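# Lift perforated cover edge onto the wooden block

## Task

Lift the side of the perforated cover nearest the wooden block and lay it on top of the block so it extends well beyond the block's edge, while the cover's opposite edge stays lowered inside its opening. It must remain like that without the robot supporting it. Finally release the cover and move the grippers away.

## Robot and tools

Robot: two xArm7 arms, left_arm and right_arm, each with a parallel two-finger gripper. Base positions in the scene frame: left_arm (-0.003, +0.310, 0), right_arm (+0.007, -0.385, 0), both turned only slightly about z.

Scene frame: origin on the table surface midway between the arms; +x goes out across the table, +y toward left_arm, +z up. The arm names are labels only and say nothing about which side of a picture an arm appears on. Reported hand positions can be a little off, more so when the arm reaches far.

Gripper geometry: fingers extend along the gripper's own +z axis and close along its y axis. end_effector_position is the point between the pads when shut, roughly 2 cm short of the fingertips; closing pushes the tips about 10 mm further along +z.

A row is 16 numbers, one flat list covering both arms even if only one moves: left_arm x, y, z, qw, qx, qy, qz, opening, then right_arm in the same order. x, y, z are an absolute target position in metres in the scene frame; qw..qz is an absolute orientation quaternion, w first, in the scene frame. opening runs from -1 (closed) to +1 (fully open, 0.084 m). A target more than 0.6 m from the arm's last reported position along any gripper axis is refused and nothing is sent. To hold an orientation steady, repeat the same quaternion every row rather than copying the slightly drifted one from a result. To park an arm, resend the full pose from the last result before it stopped, plus its desired opening.

Tools:
- execute_actions(actions, pictures): actions holds at most one item. Empty list: just report state. {rows, steps}: up to 15 rows, steps up to 15 (default 15), each step 1/30 s, one row per step, the final row repeated if rows run out. {steps} alone: a wait of up to 300 steps, counted from the previous result, so time spent replying is included. pictures (boolean) toggles camera images.
- move(target, speed): target is one 16-number row of absolute poses as above. Each gripper follows a straight line to its pose; both paths finish together, lasting 0.5 to 10 s (cut off at 10 s). speed is in m/s, 0.002 to 0.5, default 0.25; rotation is capped at twice that in rad/s, taking the shorter way round. The opening is applied when the move begins. Paths do not avoid obstacles or the other arm; grippers may lag, wander or overshoot speed, especially near full stretch. Result adds a move: line with the ending (done, off_target, moving, held, fault), any limits (paced = pose was clipped; held = some steps blocked, after which the arm may jump faster), and each gripper's distance from its pose.
- wait(seconds): 0 to 10 s, robot gets nothing new.
- zoom_image(camera, region): camera is cam_high, cam_low, cam_left_wrist or cam_right_wrist; region [x0, y0, x1, y1] in pixels of that 504x504 image, top-left origin, no more than 504 by 504.
- read_manual(section): only "licences"; no motion.
- finished_scene(scene): ends the given scene (1 or 2) and grades it; cannot be undone. Replying without any tool call ends everything.

Control behaviour: each step, the commanded pose is limited to 70 mm and 16 degrees from the measured gripper pose, then solved by damped inverse kinematics with position taking priority over orientation. Long moves via execute_actions may need several calls; after the last step an arm only continues to its last clipped pose. Joint speed is capped at 3.14 rad/s with a 0.16 s ramp. The simulation keeps running while the operator composes a reply. Elbows never straighten fully.

Result lines: per-arm state with position, quaternion (wxyz), linear and angular velocity; grip_measured (actual opening, same -1..1 scale); "pose unreachable" when a clearance check altered or blocked a command; HELD on steps where a command was not passed through; "Hand target" with the pose the controller is driving toward; joint torques (offset, scaled and noisy, nonzero even in free air); MOTOR HOT warning at 65 °C, OVER-TEMPERATURE FAULT and brakes at 80 °C; camera calibration changes when pictures are attached.

Gripping: to hold something, command an opening well below grip_measured; the bigger the gap, the stronger the squeeze (about 24 N per pad max). -1 gives full force on anything at least about 0.5 mm thick. Resending the measured value still presses lightly on parts up to about 6 cm. Fast closing can hit harder than intended.

Joint ranges (rad), base to wrist: -6.283..6.283, -2.059..2.094, -6.283..6.283, -0.192..3.927, -6.283..6.283, -1.693..3.142, -6.283..6.283. Load limits (N m): 45, 45, 27, 27, 27, 18, 18; a held object's weight counts. Exceeding one causes a TORQUE FAULT: the arm backs off, freezes 10 s and drops the rest of the call.

Avoid: knocking anything off the table, letting the arms collide or press each other, fast impacts, and targets far beyond a contact point (these push hard). Objects may be tugged or nudged by outside disturbances. Do not drop or let the cover slip or slam down. The cover must stay resting on the block by itself before release counts.

Each tool is called after "Request:" by a JSON object that holds its "name" and its "arguments", one argument or row to a line.

## Session

Request:
{"name": "execute_actions", "arguments": {
  "actions": []
}}

Scene clock: 0.00 s of 5000.00 s.
left_arm: end_effector_position=(+0.4098, +0.0236, +0.1556) grip_measured=+1.00 end_effector_quat_wxyz=(+0.123, +0.758, -0.628, +0.122) end_effector_velocity=(+0.000, +0.000, -0.000) end_effector_angular_velocity=(+0.001, +0.000, +0.000) | right_arm: end_effector_position=(+0.1421, -0.5653, +0.1988) grip_measured=+1.00 end_effector_quat_wxyz=(-0.262, +0.893, -0.357, +0.085) end_effector_velocity=(-0.000, -0.000, +0.000) end_effector_angular_velocity=(-0.002, -0.000, +0.000)
Joint positions: left_arm=[-0.514  0.073  0.054  0.915 -0.462  0.691  1.202  0.084] | right_arm=[-0.897 -0.653 -0.401  0.457  0.24   1.371 -0.545  0.084]
Joint velocities: left_arm=[ 0.     0.     0.001 -0.     0.001 -0.     0.     0.   ] | right_arm=[-0.    -0.001  0.     0.001 -0.    -0.    -0.     0.   ]
Joint torques (N m, as the arm reports them, + toward a larger angle): no reading
Motor temperatures (°C, as the motors report them): left_arm=[28 30 35 28 30 30 31] | right_arm=[33 30 29 35 26 33 32]
Hand target (left_arm): +0.410, +0.024, +0.156; +0.123, +0.758, -0.628, +0.122
Hand target (right_arm): +0.142, -0.565, +0.199; -0.262, +0.893, -0.357, +0.085

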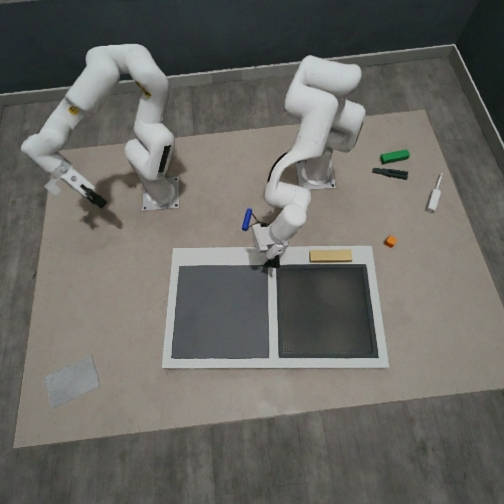

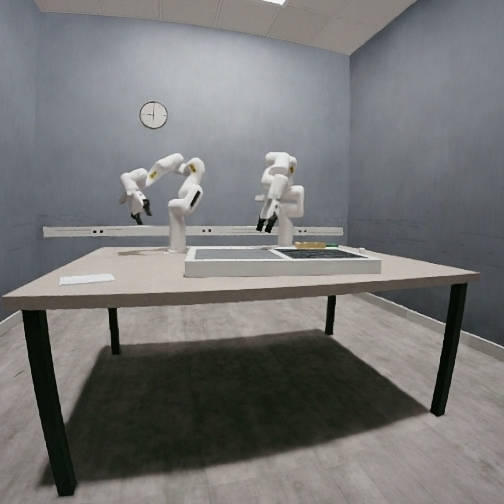

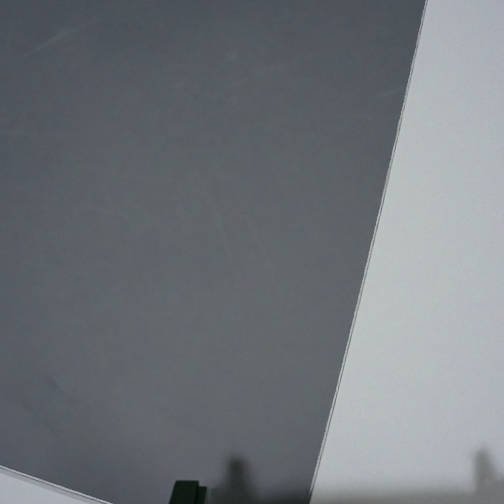

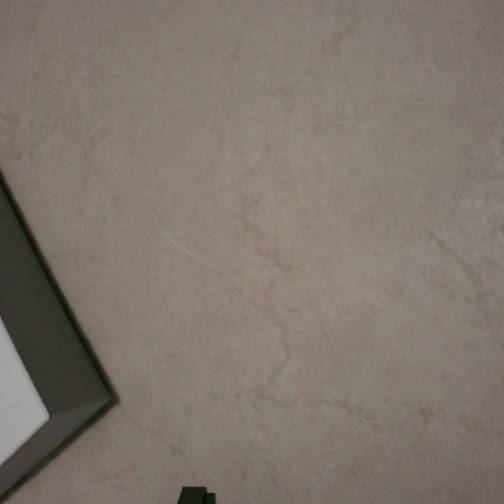

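Request:
{"name": "zoom_image", "arguments": {
  "camera": "cam_high",
  "region": [260, 230, 400, 370]
}}

Request:
{"name": "zoom_image", "arguments": {
  "camera": "cam_high",
  "region": [350, 130, 470, 250]
}}

Request:
{"name": "zoom_image", "arguments": {
  "camera": "cam_high",
  "region": [210, 190, 290, 270]
}}

Request:
{"name": "zoom_image", "arguments": {
  "camera": "cam_low",
  "region": [240, 220, 400, 290]
}}

Region (260, 230, 400, 370) of cam_high's 504x504 image, scaled by 3.600, with more detail than that image has.

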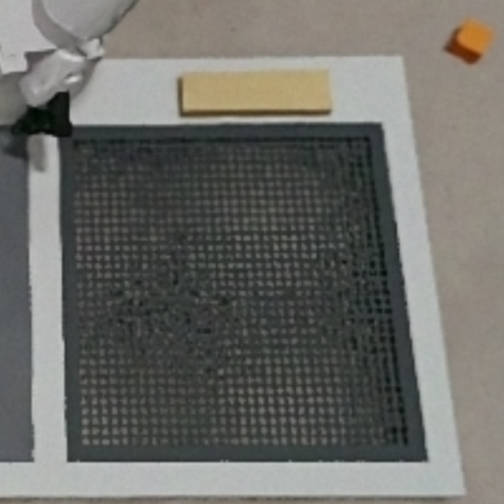

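Region (350, 130, 470, 250) of cam_high's 504x504 image, scaled by 4.200, with more detail than that image has.

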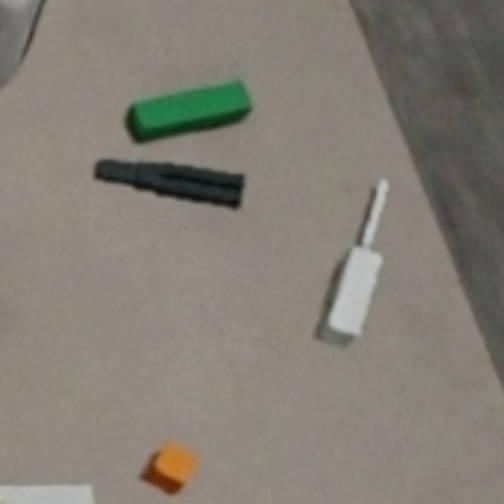

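Region (210, 190, 290, 270) of cam_high's 504x504 image, scaled by 6.300, with more detail than that image has.

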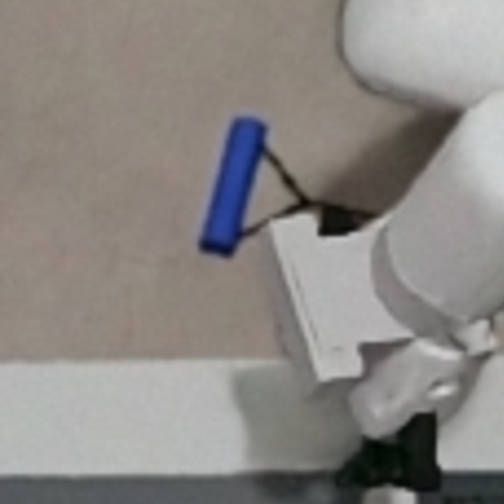

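Region (240, 220, 400, 290) of cam_low's 504x504 image, scaled by 3.150, with more detail than that image has; it fills the top 220 rows of this view, and the rest is white.

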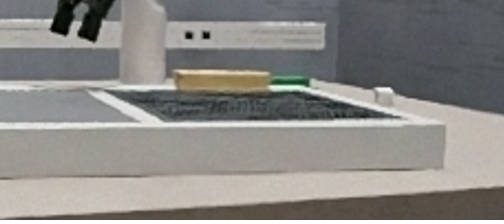

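Request:
{"name": "move", "arguments": {
  "target": [0.36,0.27,0.2,0,1,0,0,1, 0.17,-0.03,0.2,0,1,0,0,1],
  "speed": 0.25
}}

Scene clock: 14.53 s of 5000.00 s.
left_arm: end_effector_position=(+0.3598, +0.2701, +0.1996) grip_measured=+1.00 end_effector_quat_wxyz=(-0.001, +1.000, +0.000, -0.000) end_effector_velocity=(+0.000, +0.001, +0.001) end_effector_angular_velocity=(+0.000, -0.001, +0.003) | right_arm: end_effector_position=(+0.1715, -0.0322, +0.2003) grip_measured=+1.00 end_effector_quat_wxyz=(+0.001, +1.000, -0.002, +0.001) end_effector_velocity=(-0.001, +0.002, +0.000) end_effector_angular_velocity=(-0.003, -0.001, +0.005)
Joint positions: left_arm=[-0.185 -0.328  0.122  0.704  0.047  1.031 -0.15   0.084] | right_arm=[-0.57  -1.441  1.099  0.901  1.162  1.846  0.211  0.084]
Joint velocities: left_arm=[ 0.002 -0.001  0.     0.001  0.001  0.001 -0.002 -0.   ] | right_arm=[-0.002  0.001  0.002  0.008  0.     0.001  0.001  0.   ]
Joint torques (N m, as the arm reports them, + toward a larger angle): left_arm=[ -0.92 -15.44  -0.49  15.01   0.91  -1.03  -0.83] | right_arm=[  0.13  12.7  -13.52   3.37  -0.15  -1.62   0.16]
Motor temperatures (°C, as the motors report them): left_arm=[28 30 35 29 30 30 31] | right_arm=[33 30 29 35 26 34 32]
Hand target (left_arm): +0.360, +0.270, +0.200; -0.001, +1.000, +0.000, -0.000
Hand target (right_arm): +0.171, -0.032, +0.200; +0.001, +1.000, -0.002, +0.001
Off the commanded pose (left_arm): 0.000 m, 0 deg.
Off the commanded pose (right_arm): 0.003 m, 0 deg.
After step 90, 8.23 s passed at rest.
move: done
camera_calibration (this result's frames):
cam_left_wrist: T_world_to_cam=[[-0.00617543, -0.999965, 0.00555821, 0.301687], [-0.999916, 0.00623834, 0.011374, 0.422169], [-0.0114082, -0.0054875, -0.99992, 0.337976], [0, 0, 0, 1]] pos_world=[0.427852, 0.300898, 0.33147]
cam_right_wrist: T_world_to_cam=[[-0.021442, -0.999731, 0.00881944, 0.00608797], [-0.999743, 0.0215058, 0.00719848, 0.234033], [-0.00738622, -0.00866282, -0.999935, 0.331625], [0, 0, 0, 1]] pos_world=[0.236552, 0.00392609, 0.329865]

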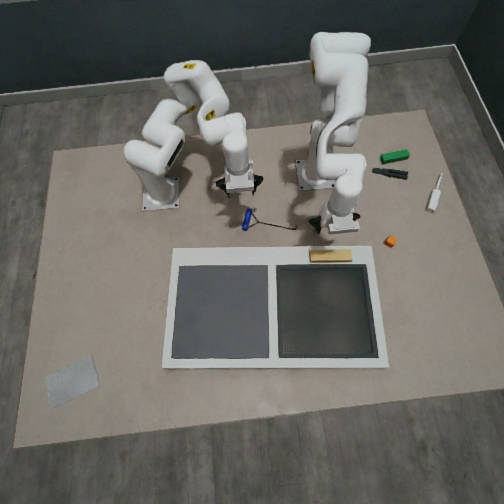

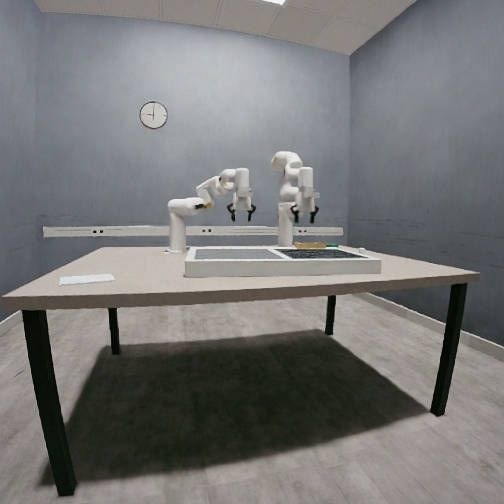

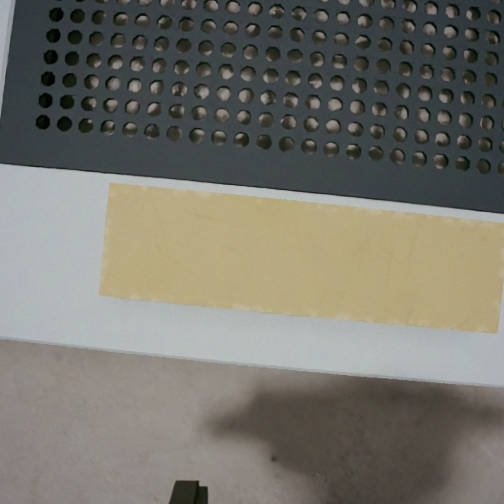

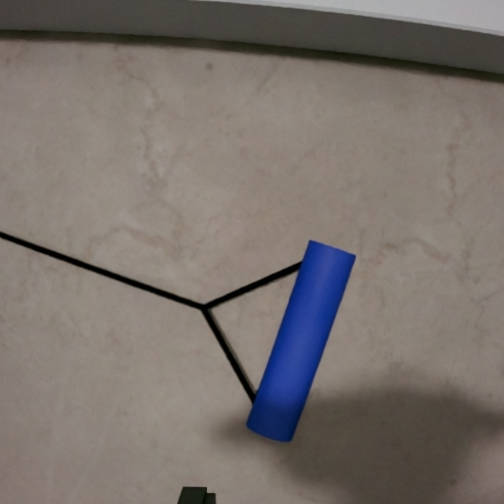

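Request:
{"name": "zoom_image", "arguments": {
  "camera": "cam_high",
  "region": [235, 195, 315, 245]
}}

Request:
{"name": "move", "arguments": {
  "target": [0.22,0.16,0.12,0,1,0,0,1, 0.25,-0.25,0.25,0,1,0,0,1],
  "speed": 0.25
}}

Region (235, 195, 315, 245) of cam_high's 504x504 image, scaled by 6.300, with more detail than that image has; it fills the top 315 rows of this view, and the rest is white.

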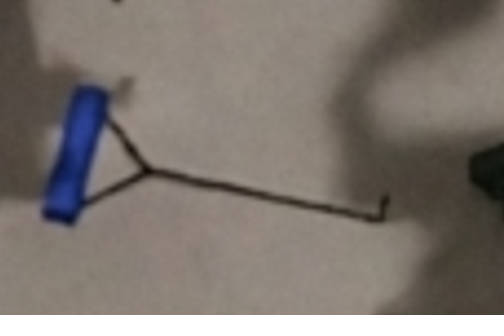

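Scene clock: 20.47 s of 5000.00 s.
left_arm: end_effector_position=(+0.2207, +0.1601, +0.1198) grip_measured=+1.00 end_effector_quat_wxyz=(+0.000, +1.000, +0.000, +0.000) end_effector_velocity=(-0.002, -0.000, -0.001) end_effector_angular_velocity=(+0.003, +0.001, -0.002) | right_arm: end_effector_position=(+0.2489, -0.2494, +0.2499) grip_measured=+1.00 end_effector_quat_wxyz=(+0.000, +1.000, +0.001, -0.001) end_effector_velocity=(-0.000, -0.003, -0.001) end_effector_angular_velocity=(+0.003, +0.002, -0.006)
Joint positions: left_arm=[-0.398 -0.573 -0.149  0.273 -0.107  0.843 -0.509  0.084] | right_arm=[-0.783 -1.267  0.812  0.664  0.777  1.743 -0.349  0.084]
Joint velocities: left_arm=[-0.002 -0.    -0.003 -0.004 -0.    -0.001 -0.002 -0.   ] | right_arm=[-0.004  0.002 -0.003 -0.004 -0.002 -0.    -0.002 -0.   ]
Joint torques (N m, as the arm reports them, + toward a larger angle): left_arm=[-0.98 -6.98  0.95 13.91  0.78 -1.11 -0.86] | right_arm=[-0.05  7.15 -9.17  8.48 -0.14 -1.61  0.01]
Motor temperatures (°C, as the motors report them): left_arm=[28 30 35 29 30 30 31] | right_arm=[33 30 29 35 26 34 32]
Hand target (left_arm): +0.220, +0.160, +0.120; -0.000, +1.000, +0.000, +0.000
Hand target (right_arm): +0.249, -0.250, +0.250; +0.000, +1.000, +0.000, -0.001
Off the commanded pose (left_arm): 0.001 m, 0 deg.
Off the commanded pose (right_arm): 0.001 m, 0 deg.
After step 90, 1.50 s passed at rest.
move: done
camera_calibration (this result's frames):
cam_left_wrist: T_world_to_cam=[[-0.00552398, -0.999959, 0.00713769, 0.190956], [-0.999933, 0.00559614, 0.0101305, 0.28495], [-0.01017, -0.00708125, -0.999923, 0.255994], [0, 0, 0, 1]] pos_world=[0.288589, 0.191167, 0.251724]
cam_right_wrist: T_world_to_cam=[[-0.0152584, -0.999847, 0.00856215, -0.211404], [-0.999815, 0.0153569, 0.0115578, 0.313102], [-0.0116875, -0.00838422, -0.999897, 0.38103], [0, 0, 0, 1]] pos_world=[0.314272, -0.212986, 0.379182]

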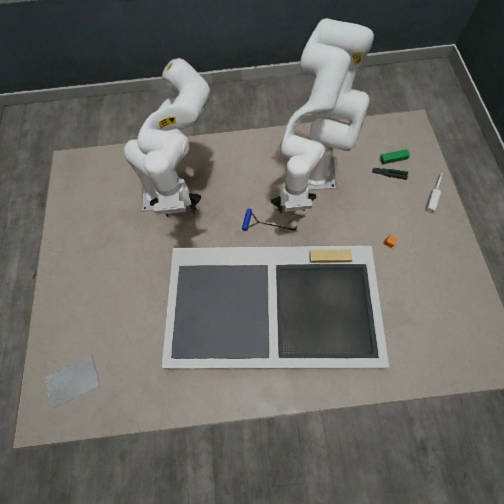

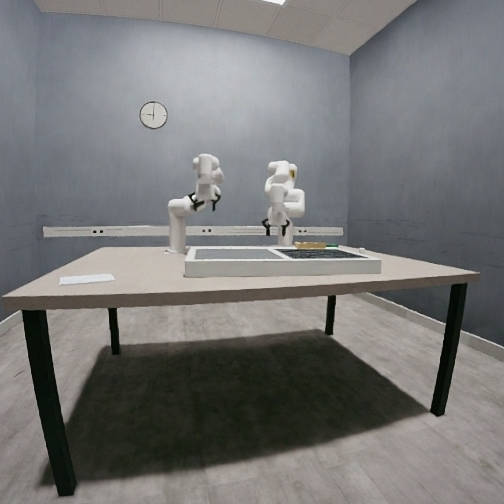

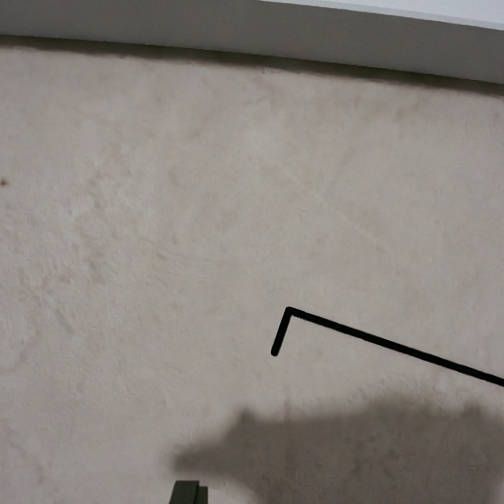

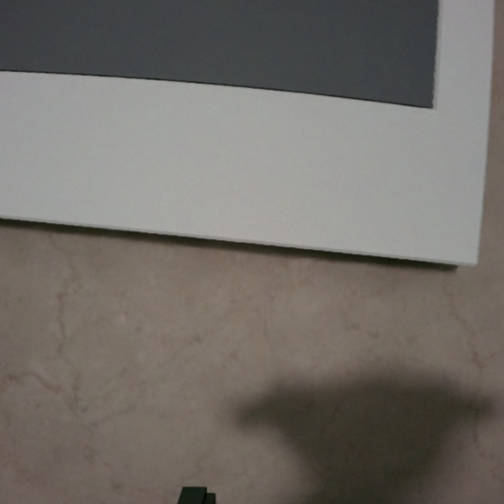

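Request:
{"name": "move", "arguments": {
  "target": [0.25,0.36,0.33,0,0.3827,-0.9239,0,0.2, 0.221,0.063,0.09,0,0.820,0.572,0,-0.2],
  "speed": 0.3
}}

Scene clock: 102.87 s of 5000.00 s.
left_arm: end_effector_position=(+0.2491, +0.3602, +0.3298) grip_measured=+0.19 end_effector_quat_wxyz=(-0.000, -0.383, +0.924, -0.000) end_effector_velocity=(+0.000, +0.001, +0.000) end_effector_angular_velocity=(-0.001, +0.001, -0.003) | right_arm: end_effector_position=(+0.2227, +0.0624, +0.0901) grip_measured=-0.22 end_effector_quat_wxyz=(+0.001, +0.820, +0.572, +0.001) end_effector_velocity=(-0.001, +0.001, -0.000) end_effector_angular_velocity=(-0.001, -0.001, +0.004)
Joint positions: left_arm=[-0.734 -0.986  0.551  0.812  0.456  1.707  1.958  0.052] | right_arm=[-0.772 -1.244  1.56   1.135  1.267  1.442 -0.873  0.035]
Joint velocities: left_arm=[-0.001  0.001  0.002  0.003  0.     0.002  0.004 -0.   ] | right_arm=[-0.    -0.001  0.001  0.003 -0.    -0.    -0.001 -0.   ]
Joint torques (N m, as the arm reports them, + toward a larger angle): left_arm=[-0.78  4.7  -6.79 12.61  0.86 -1.12 -0.8 ] | right_arm=[  0.55  15.64 -15.69   4.    -0.11  -1.79   0.04]
Motor temperatures (°C, as the motors report them): left_arm=[28 30 35 30 30 30 31] | right_arm=[33 30 30 35 26 34 32]
Hand target (left_arm): +0.249, +0.360, +0.330; -0.000, -0.383, +0.924, -0.000
Hand target (right_arm): +0.223, +0.063, +0.090; +0.001, +0.820, +0.572, +0.001
Off the commanded pose (left_arm): 0.001 m, 0 deg.
Off the commanded pose (right_arm): 0.002 m, 0 deg.
After step 90, 75.03 s passed at rest.
move: done
camera_calibration (this result's frames):
cam_left_wrist: T_world_to_cam=[[-0.703483, 0.710677, 0.00705407, -0.0525668], [0.710708, 0.703411, 0.0103139, -0.367415], [0.00236791, 0.012269, -0.999922, 0.457596], [0, 0, 0, 1]] pos_world=[0.223062, 0.290188, 0.46172]
cam_right_wrist: T_world_to_cam=[[0.932355, -0.361381, 0.010882, -0.149671], [-0.36148, -0.932335, 0.00916547, 0.201231], [0.00683343, -0.0124791, -0.999899, 0.219641], [0, 0, 0, 1]] pos_world=[0.210787, 0.136268, 0.219403]

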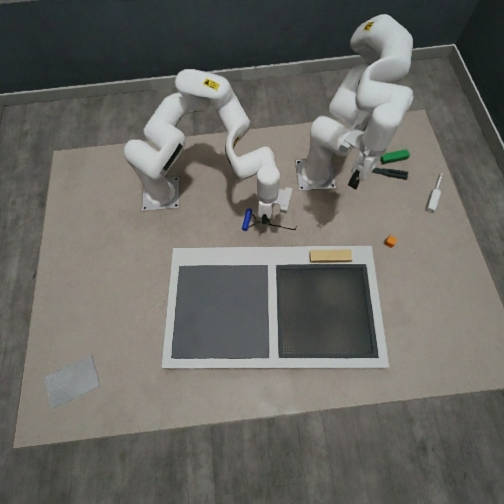

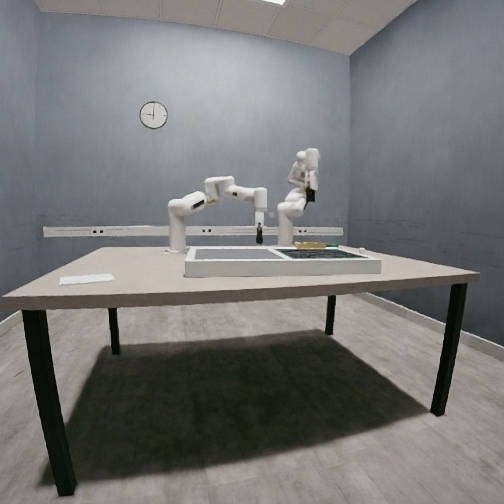

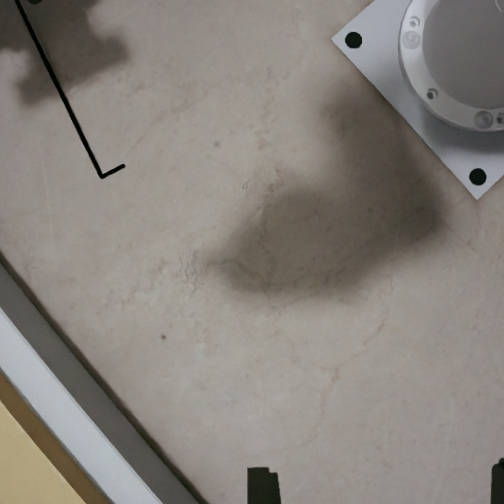

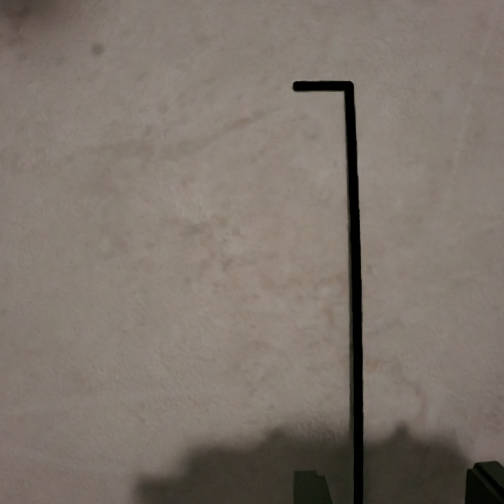

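Request:
{"name": "move", "arguments": {
  "target": [0.30,0.30,0.33,0.2706,-0.2706,0.6533,-0.6533,0.2, 0.221,0.063,0.023,0,0.820,0.572,0,-0.2],
  "speed": 0.3
}}

Request:
{"name": "move", "arguments": {
  "target": [0.30,0.30,0.33,0.2706,-0.2706,0.6533,-0.6533,0.2, 0.221,0.063,0.023,0,0.820,0.572,0,-1],
  "speed": 0.1
}}

Scene clock: 111.23 s of 5000.00 s.
left_arm: end_effector_position=(+0.2878, +0.3135, +0.3313) grip_measured=+0.19 end_effector_quat_wxyz=(+0.217, -0.316, +0.764, -0.519) end_effector_velocity=(-0.000, -0.000, +0.000) end_effector_angular_velocity=(-0.000, -0.001, -0.001) | right_arm: end_effector_position=(+0.2211, +0.0629, +0.0232) grip_measured=-0.22 end_effector_quat_wxyz=(+0.000, +0.820, +0.572, +0.000) end_effector_velocity=(+0.001, +0.001, +0.001) end_effector_angular_velocity=(+0.004, -0.001, -0.001)
Joint positions: left_arm=[-0.445 -1.896  1.083  0.208  0.582  0.92   2.137  0.052] | right_arm=[-0.795 -1.312  1.693  1.115  1.388  1.35  -0.898  0.035]
Joint velocities: left_arm=[-0.    -0.001  0.001  0.    -0.    -0.     0.001  0.   ] | right_arm=[-0.001  0.002 -0.001  0.     0.001 -0.002 -0.     0.   ]
Joint torques (N m, as the arm reports them, + toward a larger angle): left_arm=[-1.02 10.54 -7.95  3.56  0.47 -1.59 -0.86] | right_arm=[  0.34  16.19 -15.82   2.37  -0.1   -1.56  -0.02]
Motor temperatures (°C, as the motors report them): left_arm=[28 30 35 29 30 30 31] | right_arm=[33 30 30 35 26 34 32]
Hand target (left_arm): +0.288, +0.313, +0.331; +0.217, -0.316, +0.764, -0.519
Hand target (right_arm): +0.221, +0.063, +0.023; +0.000, +0.820, +0.572, +0.000
Off the commanded pose (left_arm): 0.018 m, 22 deg; orientation clipped at the last step of the last action.
Off the commanded pose (right_arm): 0.000 m, 0 deg.
After step 90, 2.40 s passed at rest.
move: held (left_arm); limits=paced,held; held on 23 of 89 steps (left_arm), including the last (left_arm)
pose unreachable (left arm): on one or more control steps of this call this arm could not follow its commanded pose, so it was not sent that pose on those steps. On the call's last step it was still not sent that pose. It may still have moved: this result reports where it is.
cause: the commanded pose would bring two parts of the arm too close to each other (joints 3 (upper arm roll) to 5 (forearm roll) lie between them).
camera_calibration (this result's frames):
cam_left_wrist: T_world_to_cam=[[-0.257498, 0.270508, -0.927642, 0.327089], [0.701489, 0.71256, 0.0130667, -0.363197], [0.664536, -0.647367, -0.373241, 0.26811], [0, 0, 0, 1]] pos_world=[0.160835, 0.343885, 0.408237]
cam_right_wrist: T_world_to_cam=[[0.932551, -0.360949, 0.00804673, -0.147346], [-0.361016, -0.932511, 0.00952236, 0.201642], [0.00406658, -0.0117851, -0.999922, 0.153304], [0, 0, 0, 1]] pos_world=[0.209581, 0.136655, 0.152558]

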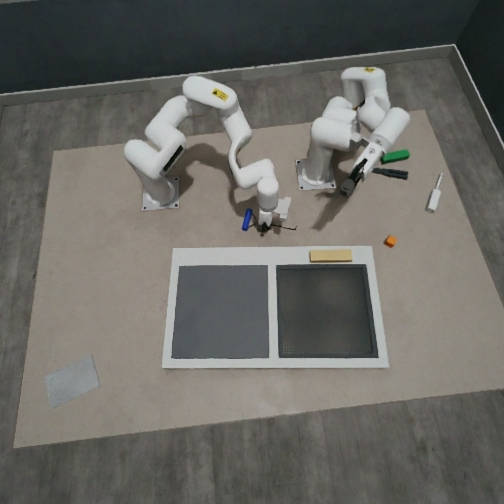

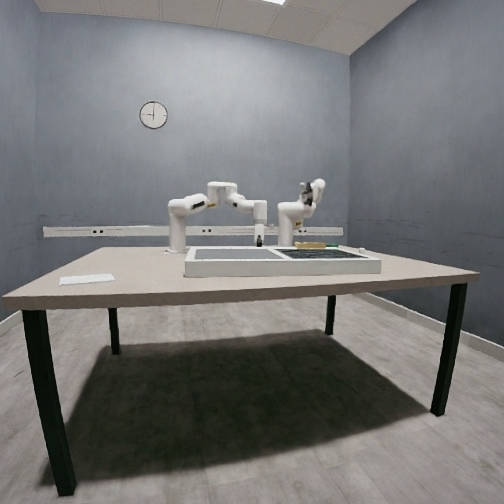

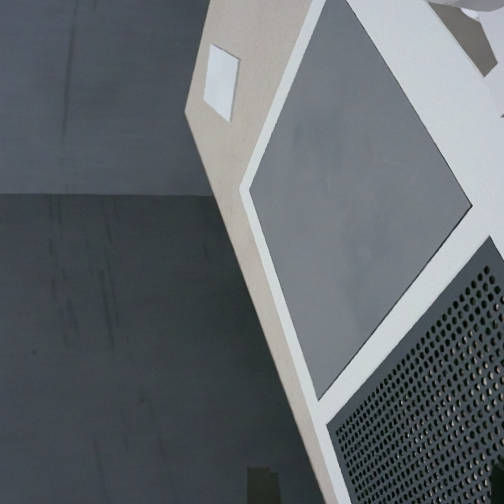

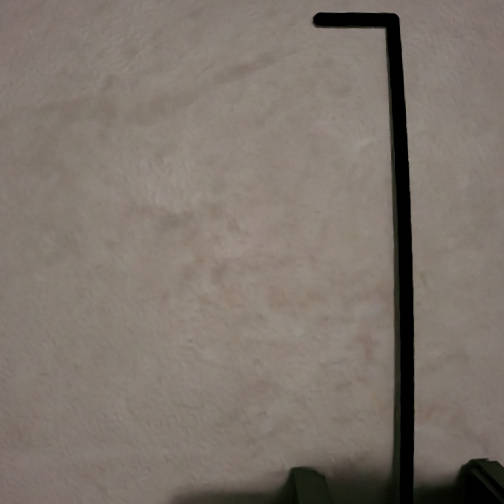

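Scene clock: 113.60 s of 5000.00 s.
left_arm: end_effector_position=(+0.2895, +0.3114, +0.3312) grip_measured=+0.19 end_effector_quat_wxyz=(+0.225, -0.310, +0.750, -0.540) end_effector_velocity=(-0.000, -0.000, +0.000) end_effector_angular_velocity=(+0.000, -0.000, -0.000) | right_arm: end_effector_position=(+0.2210, +0.0630, +0.0230) grip_measured=-0.94 end_effector_quat_wxyz=(-0.000, +0.820, +0.572, +0.000) end_effector_velocity=(+0.001, -0.000, +0.001) end_effector_angular_velocity=(-0.001, -0.002, -0.000)
Joint positions: left_arm=[-0.417 -1.925  1.147  0.181  0.598  0.885  2.164  0.052] | right_arm=[-0.795 -1.312  1.694  1.115  1.388  1.35  -0.897  0.002]
Joint velocities: left_arm=[-0.001 -0.    -0.     0.     0.    -0.    -0.    -0.   ] | right_arm=[-0.001 -0.    -0.001  0.001 -0.002  0.     0.    -0.   ]
Joint torques (N m, as the arm reports them, + toward a larger angle): left_arm=[-0.74 10.28 -7.91  2.79  0.51 -1.45 -0.92] | right_arm=[  0.69  16.57 -15.84   2.59  -0.41  -1.64   0.13]
Motor temperatures (°C, as the motors report them): left_arm=[28 30 35 29 30 30 31] | right_arm=[33 30 30 35 26 34 32]
Hand target (left_arm): +0.290, +0.311, +0.331; +0.225, -0.310, +0.750, -0.540
Hand target (right_arm): +0.221, +0.063, +0.023; +0.000, +0.820, +0.572, +0.000
Off the commanded pose (left_arm): 0.016 m, 18 deg; orientation clipped at the last step of the last action.
Off the commanded pose (right_arm): 0.000 m, 0 deg.
move: held (left_arm); limits=paced,held; held on 52 of 64 steps (left_arm), including the last (left_arm)
pose unreachable (left arm): on one or more control steps of this call this arm could not follow its commanded pose, so it was not sent that pose on those steps. On the call's last step it was still not sent that pose. It may still have moved: this result reports where it is.
cause: the commanded pose would bring two parts of the arm too close to each other (joints 3 (upper arm roll) to 5 (forearm roll) lie between them).
camera_calibration (this result's frames):
cam_left_wrist: T_world_to_cam=[[-0.22185, 0.234406, -0.946486, 0.335229], [0.701179, 0.712881, 0.0121997, -0.362666], [0.677592, -0.66095, -0.322513, 0.249268], [0, 0, 0, 1]] pos_world=[0.159762, 0.344712, 0.402106]
cam_right_wrist: T_world_to_cam=[[0.932449, -0.361217, 0.00784103, -0.147149], [-0.361281, -0.932407, 0.00959564, 0.201711], [0.00384493, -0.0117803, -0.999923, 0.153199], [0, 0, 0, 1]] pos_world=[0.209495, 0.136729, 0.152405]

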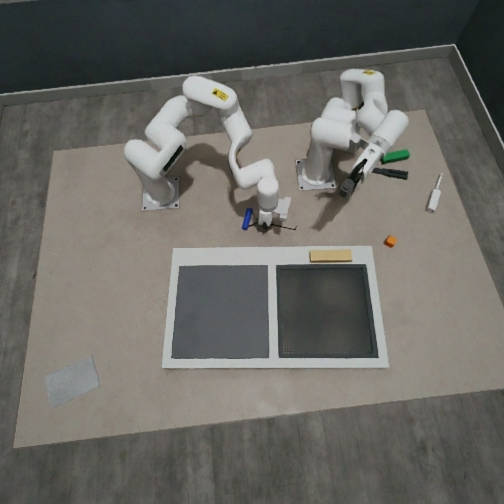

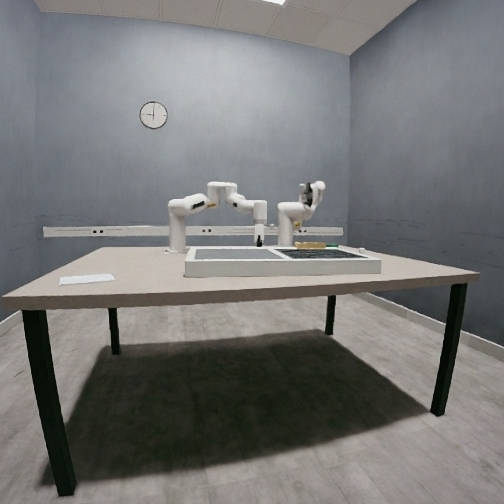

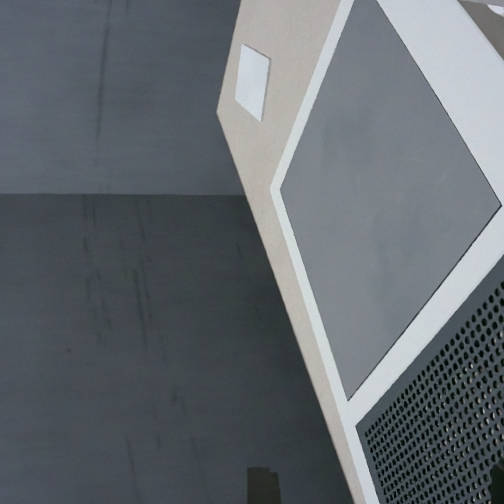

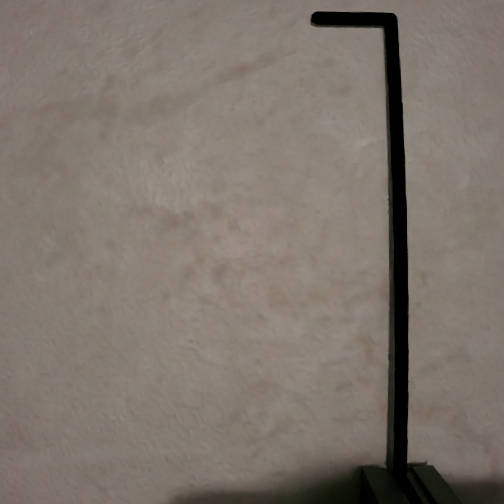

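Request:
{"name": "move", "arguments": {
  "target": [0.40,0.30,0.30,0.1,-0.1,0.7,-0.7,0.2, 0.25,0.03,0.16,0,0.820,0.572,0,-1],
  "speed": 0.15
}}

Request:
{"name": "move", "arguments": {
  "target": [0.44,0.20,0.25,0,0,0.7071,-0.7071,0.2, 0.44,-0.04,0.2625,0,0.7071,-0.7071,0,-1],
  "speed": 0.3
}}

Scene clock: 126.07 s of 5000.00 s.
left_arm: end_effector_position=(+0.3999, +0.3004, +0.3004) grip_measured=+0.19 end_effector_quat_wxyz=(+0.101, -0.100, +0.699, -0.701) end_effector_velocity=(+0.000, +0.000, +0.000) end_effector_angular_velocity=(+0.000, -0.002, -0.003) | right_arm: end_effector_position=(+0.2494, +0.0302, +0.1596) grip_measured=-0.94 end_effector_quat_wxyz=(-0.000, +0.820, +0.572, -0.001) end_effector_velocity=(+0.001, +0.000, +0.002) end_effector_angular_velocity=(+0.001, -0.002, -0.001)
Joint positions: left_arm=[-1.104 -2.009  1.466  0.701  0.517  0.953  2.653  0.052] | right_arm=[-0.798 -1.164  1.413  1.139  1.138  1.538 -0.937  0.002]
Joint velocities: left_arm=[-0.003 -0.    -0.002  0.004 -0.002  0.003  0.003 -0.   ] | right_arm=[-0.002 -0.001 -0.003  0.002 -0.     0.001  0.    -0.   ]
Joint torques (N m, as the arm reports them, + toward a larger angle): left_arm=[ -0.7   15.2  -14.08  -6.01   0.32  -0.27  -0.86] | right_arm=[  0.21  14.27 -15.23   5.28   0.18  -1.57   0.07]
Motor temperatures (°C, as the motors report them): left_arm=[28 30 35 29 30 30 31] | right_arm=[33 30 31 35 26 34 32]
Hand target (left_arm): +0.400, +0.300, +0.300; +0.100, -0.100, +0.699, -0.701
Hand target (right_arm): +0.250, +0.030, +0.160; -0.000, +0.820, +0.572, -0.000
Off the commanded pose (left_arm): 0.001 m, 0 deg.
Off the commanded pose (right_arm): 0.001 m, 0 deg.
After step 90, 7.10 s passed at rest.
move: done
camera_calibration (this result's frames):
cam_left_wrist: T_world_to_cam=[[0.00550415, 0.00585979, -0.999968, 0.326928], [0.956696, 0.291006, 0.00697126, -0.405661], [0.291037, -0.956703, -0.00400429, 0.305026], [0, 0, 0, 1]] pos_world=[0.297521, 0.407953, 0.330967]
cam_right_wrist: T_world_to_cam=[[0.932366, -0.361446, 0.00705378, -0.186433], [-0.361504, -0.932313, 0.0103499, 0.179985], [0.00283542, -0.0121998, -0.999922, 0.289528], [0, 0, 0, 1]] pos_world=[0.238068, 0.103949, 0.288957]

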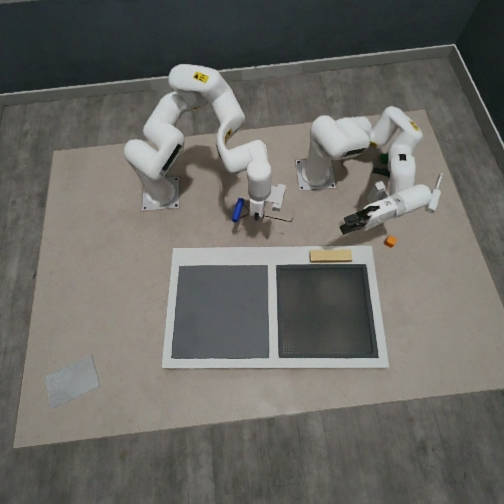

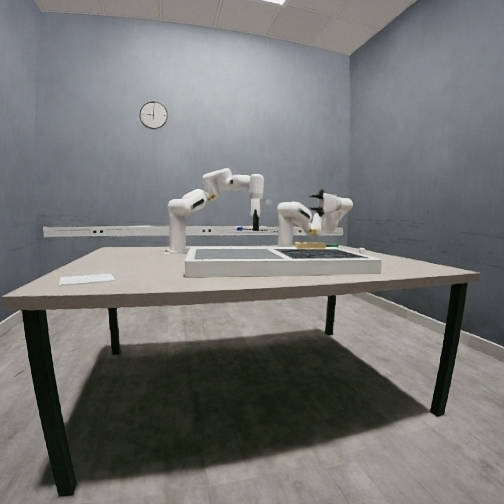

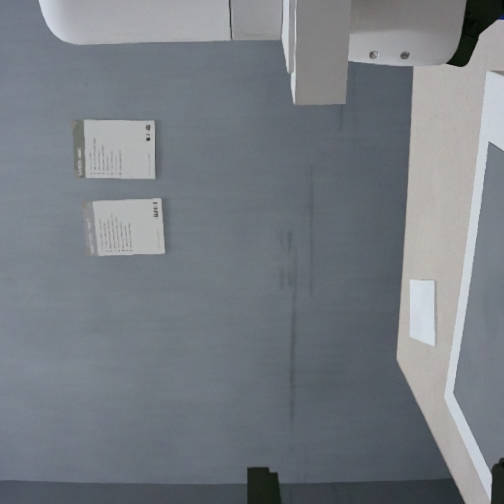

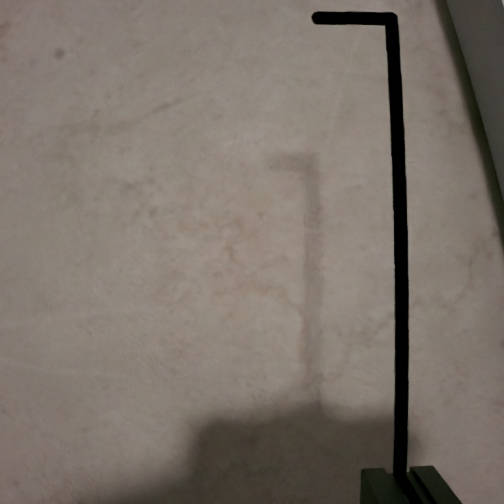

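Scene clock: 131.17 s of 5000.00 s.
left_arm: end_effector_position=(+0.4404, +0.2002, +0.2500) grip_measured=+0.19 end_effector_quat_wxyz=(-0.000, -0.000, +0.706, -0.708) end_effector_velocity=(-0.000, -0.001, -0.000) end_effector_angular_velocity=(+0.001, -0.000, -0.001) | right_arm: end_effector_position=(+0.4393, -0.0397, +0.2622) grip_measured=-0.94 end_effector_quat_wxyz=(+0.001, +0.707, -0.707, -0.001) end_effector_velocity=(+0.000, -0.000, +0.000) end_effector_angular_velocity=(-0.001, +0.000, -0.005)
Joint positions: left_arm=[-1.519 -2.012  1.513  0.924  0.525  1.012  2.782  0.052] | right_arm=[-1.497 -1.216  1.266  1.646  1.222  1.884  1.575  0.002]
Joint velocities: left_arm=[-0.001  0.     0.001  0.     0.001  0.     0.    -0.   ] | right_arm=[-0.002 -0.    -0.     0.002 -0.     0.001  0.005 -0.   ]
Joint torques (N m, as the arm reports them, + toward a larger angle): left_arm=[ -0.76  18.45 -15.68  -7.45   0.25   0.    -0.94] | right_arm=[  0.51  20.31 -14.31   2.68  -0.31  -1.64   0.04]
Motor temperatures (°C, as the motors report them): left_arm=[28 30 36 29 30 30 31] | right_arm=[33 30 31 35 26 34 32]
Hand target (left_arm): +0.440, +0.200, +0.250; -0.000, -0.000, +0.706, -0.708
Hand target (right_arm): +0.439, -0.040, +0.262; +0.001, +0.707, -0.707, -0.001
Off the commanded pose (left_arm): 0.000 m, 0 deg.
Off the commanded pose (right_arm): 0.001 m, 0 deg.
move: done
camera_calibration (this result's frames):
cam_left_wrist: T_world_to_cam=[[0.00577263, 0.00528687, -0.999969, 0.276938], [0.999924, 0.0108708, 0.00582984, -0.377579], [0.0109013, -0.999927, -0.00522371, 0.329496], [0, 0, 0, 1]] pos_world=[0.37236, 0.332112, 0.280852]
cam_right_wrist: T_world_to_cam=[[-0.999807, 0.017062, 0.00972759, 0.473684], [0.0171543, 0.999808, 0.00947832, 0.0930601], [-0.00956401, 0.00964336, -0.999908, 0.397037], [0, 0, 0, 1]] pos_world=[0.475794, -0.104953, 0.391511]

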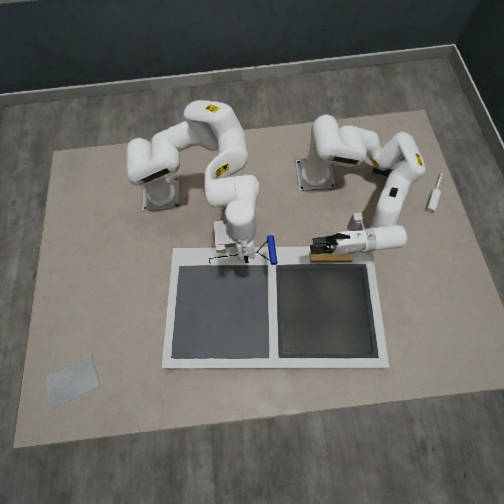

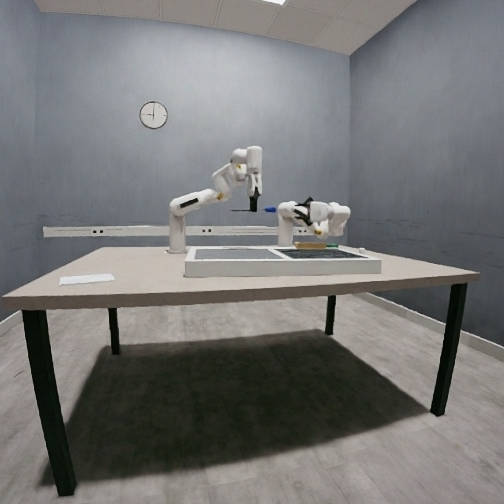

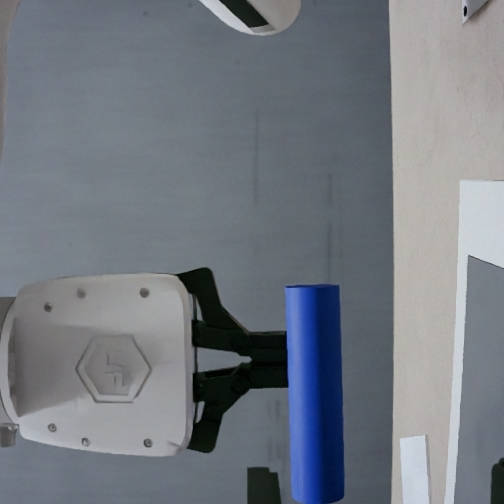

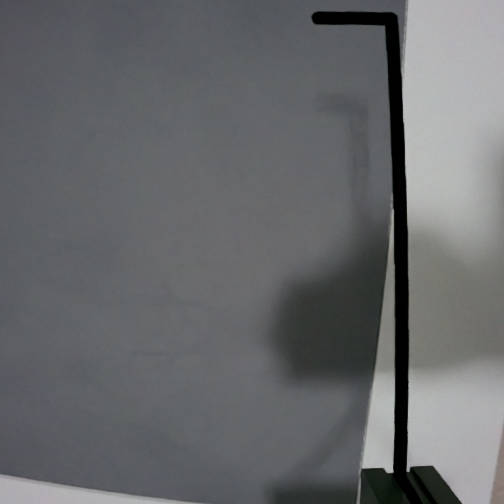

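Request:
{"name": "move", "arguments": {
  "target": [0.44,0.054,0.2515,0,0,0.7071,-0.7071,0.2, 0.44,-0.04,0.2625,0,0.7071,-0.7071,0,-1],
  "speed": 0.12
}}

Request:
{"name": "zoom_image", "arguments": {
  "camera": "cam_high",
  "region": [200, 210, 320, 290]
}}

Request:
{"name": "zoom_image", "arguments": {
  "camera": "cam_low",
  "region": [220, 180, 320, 240]
}}

Scene clock: 140.37 s of 5000.00 s.
left_arm: end_effector_position=(+0.4408, +0.0544, +0.2517) grip_measured=+0.19 end_effector_quat_wxyz=(+0.000, -0.001, +0.707, -0.707) end_effector_velocity=(-0.002, -0.002, -0.000) end_effector_angular_velocity=(+0.000, +0.000, -0.006) | right_arm: end_effector_position=(+0.4400, -0.0400, +0.2625) grip_measured=-0.94 end_effector_quat_wxyz=(+0.000, +0.707, -0.707, -0.000) end_effector_velocity=(-0.001, +0.001, +0.000) end_effector_angular_velocity=(+0.001, +0.001, +0.002)
Joint positions: left_arm=[-1.826 -1.97   1.576  0.838  0.691  0.615  2.682  0.052] | right_arm=[-1.498 -1.216  1.266  1.647  1.222  1.883  1.574  0.002]
Joint velocities: left_arm=[-0.003 -0.     0.002 -0.003  0.001 -0.    -0.    -0.   ] | right_arm=[ 0.001  0.     0.     0.     0.     0.001 -0.    -0.   ]
Joint torques (N m, as the arm reports them, + toward a larger angle): left_arm=[ -0.79  17.54 -15.97  -7.39   0.86  -0.24  -0.93] | right_arm=[ -0.07  21.06 -14.32   2.9   -0.31  -1.6    0.11]
Motor temperatures (°C, as the motors report them): left_arm=[28 30 36 29 30 30 31] | right_arm=[33 31 31 35 26 34 32]
Hand target (left_arm): +0.440, +0.054, +0.252; -0.000, -0.000, +0.707, -0.707
Hand target (right_arm): +0.440, -0.040, +0.262; +0.000, +0.707, -0.707, +0.000
Off the commanded pose (left_arm): 0.001 m, 0 deg.
Off the commanded pose (right_arm): 0.000 m, 0 deg.
After step 90, 4.57 s passed at rest.
move: done
camera_calibration (this result's frames):
cam_left_wrist: T_world_to_cam=[[0.00554742, 0.00666823, -0.999962, 0.279339], [0.999915, 0.0118041, 0.00562587, -0.376436], [0.0118411, -0.999908, -0.00660218, 0.183629], [0, 0, 0, 1]] pos_world=[0.37268, 0.186193, 0.282659]
cam_right_wrist: T_world_to_cam=[[-0.999825, 0.0169665, 0.00784249, 0.474887], [0.0170416, 0.999809, 0.00960188, 0.0933174], [-0.00767808, 0.00973385, -0.999923, 0.39655], [0, 0, 0, 1]] pos_world=[0.476259, -0.105217, 0.3919]

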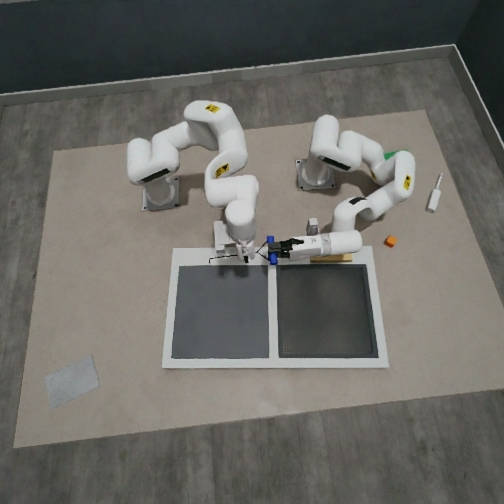

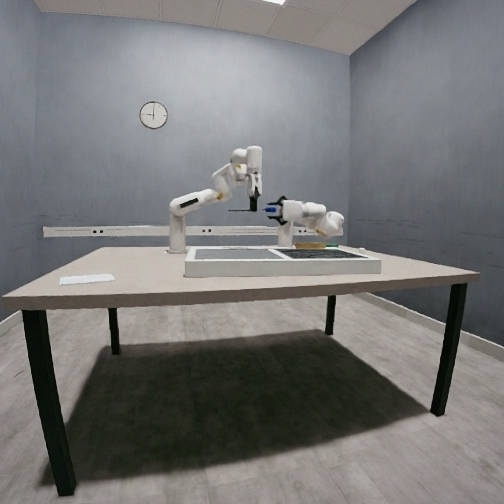

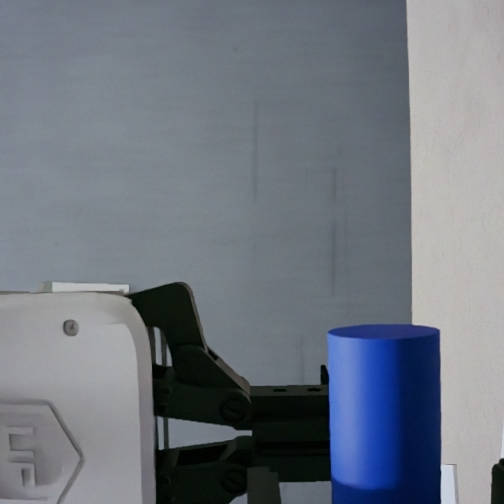

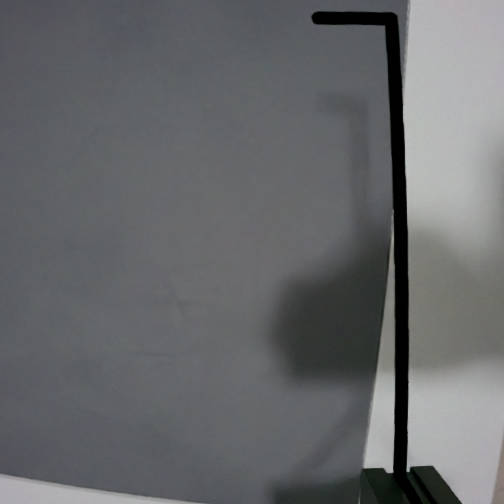

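Region (200, 210, 320, 290) of cam_high's 504x504 image, scaled by 4.200, with more detail than that image has.

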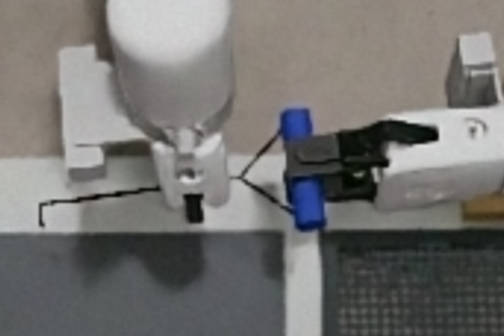

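Region (220, 180, 320, 240) of cam_low's 504x504 image, scaled by 5.040, with more detail than that image has; it fills the top 302 rows of this view, and the rest is white.

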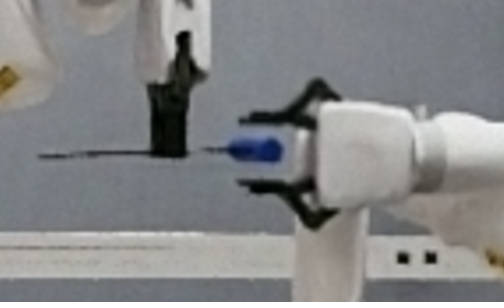

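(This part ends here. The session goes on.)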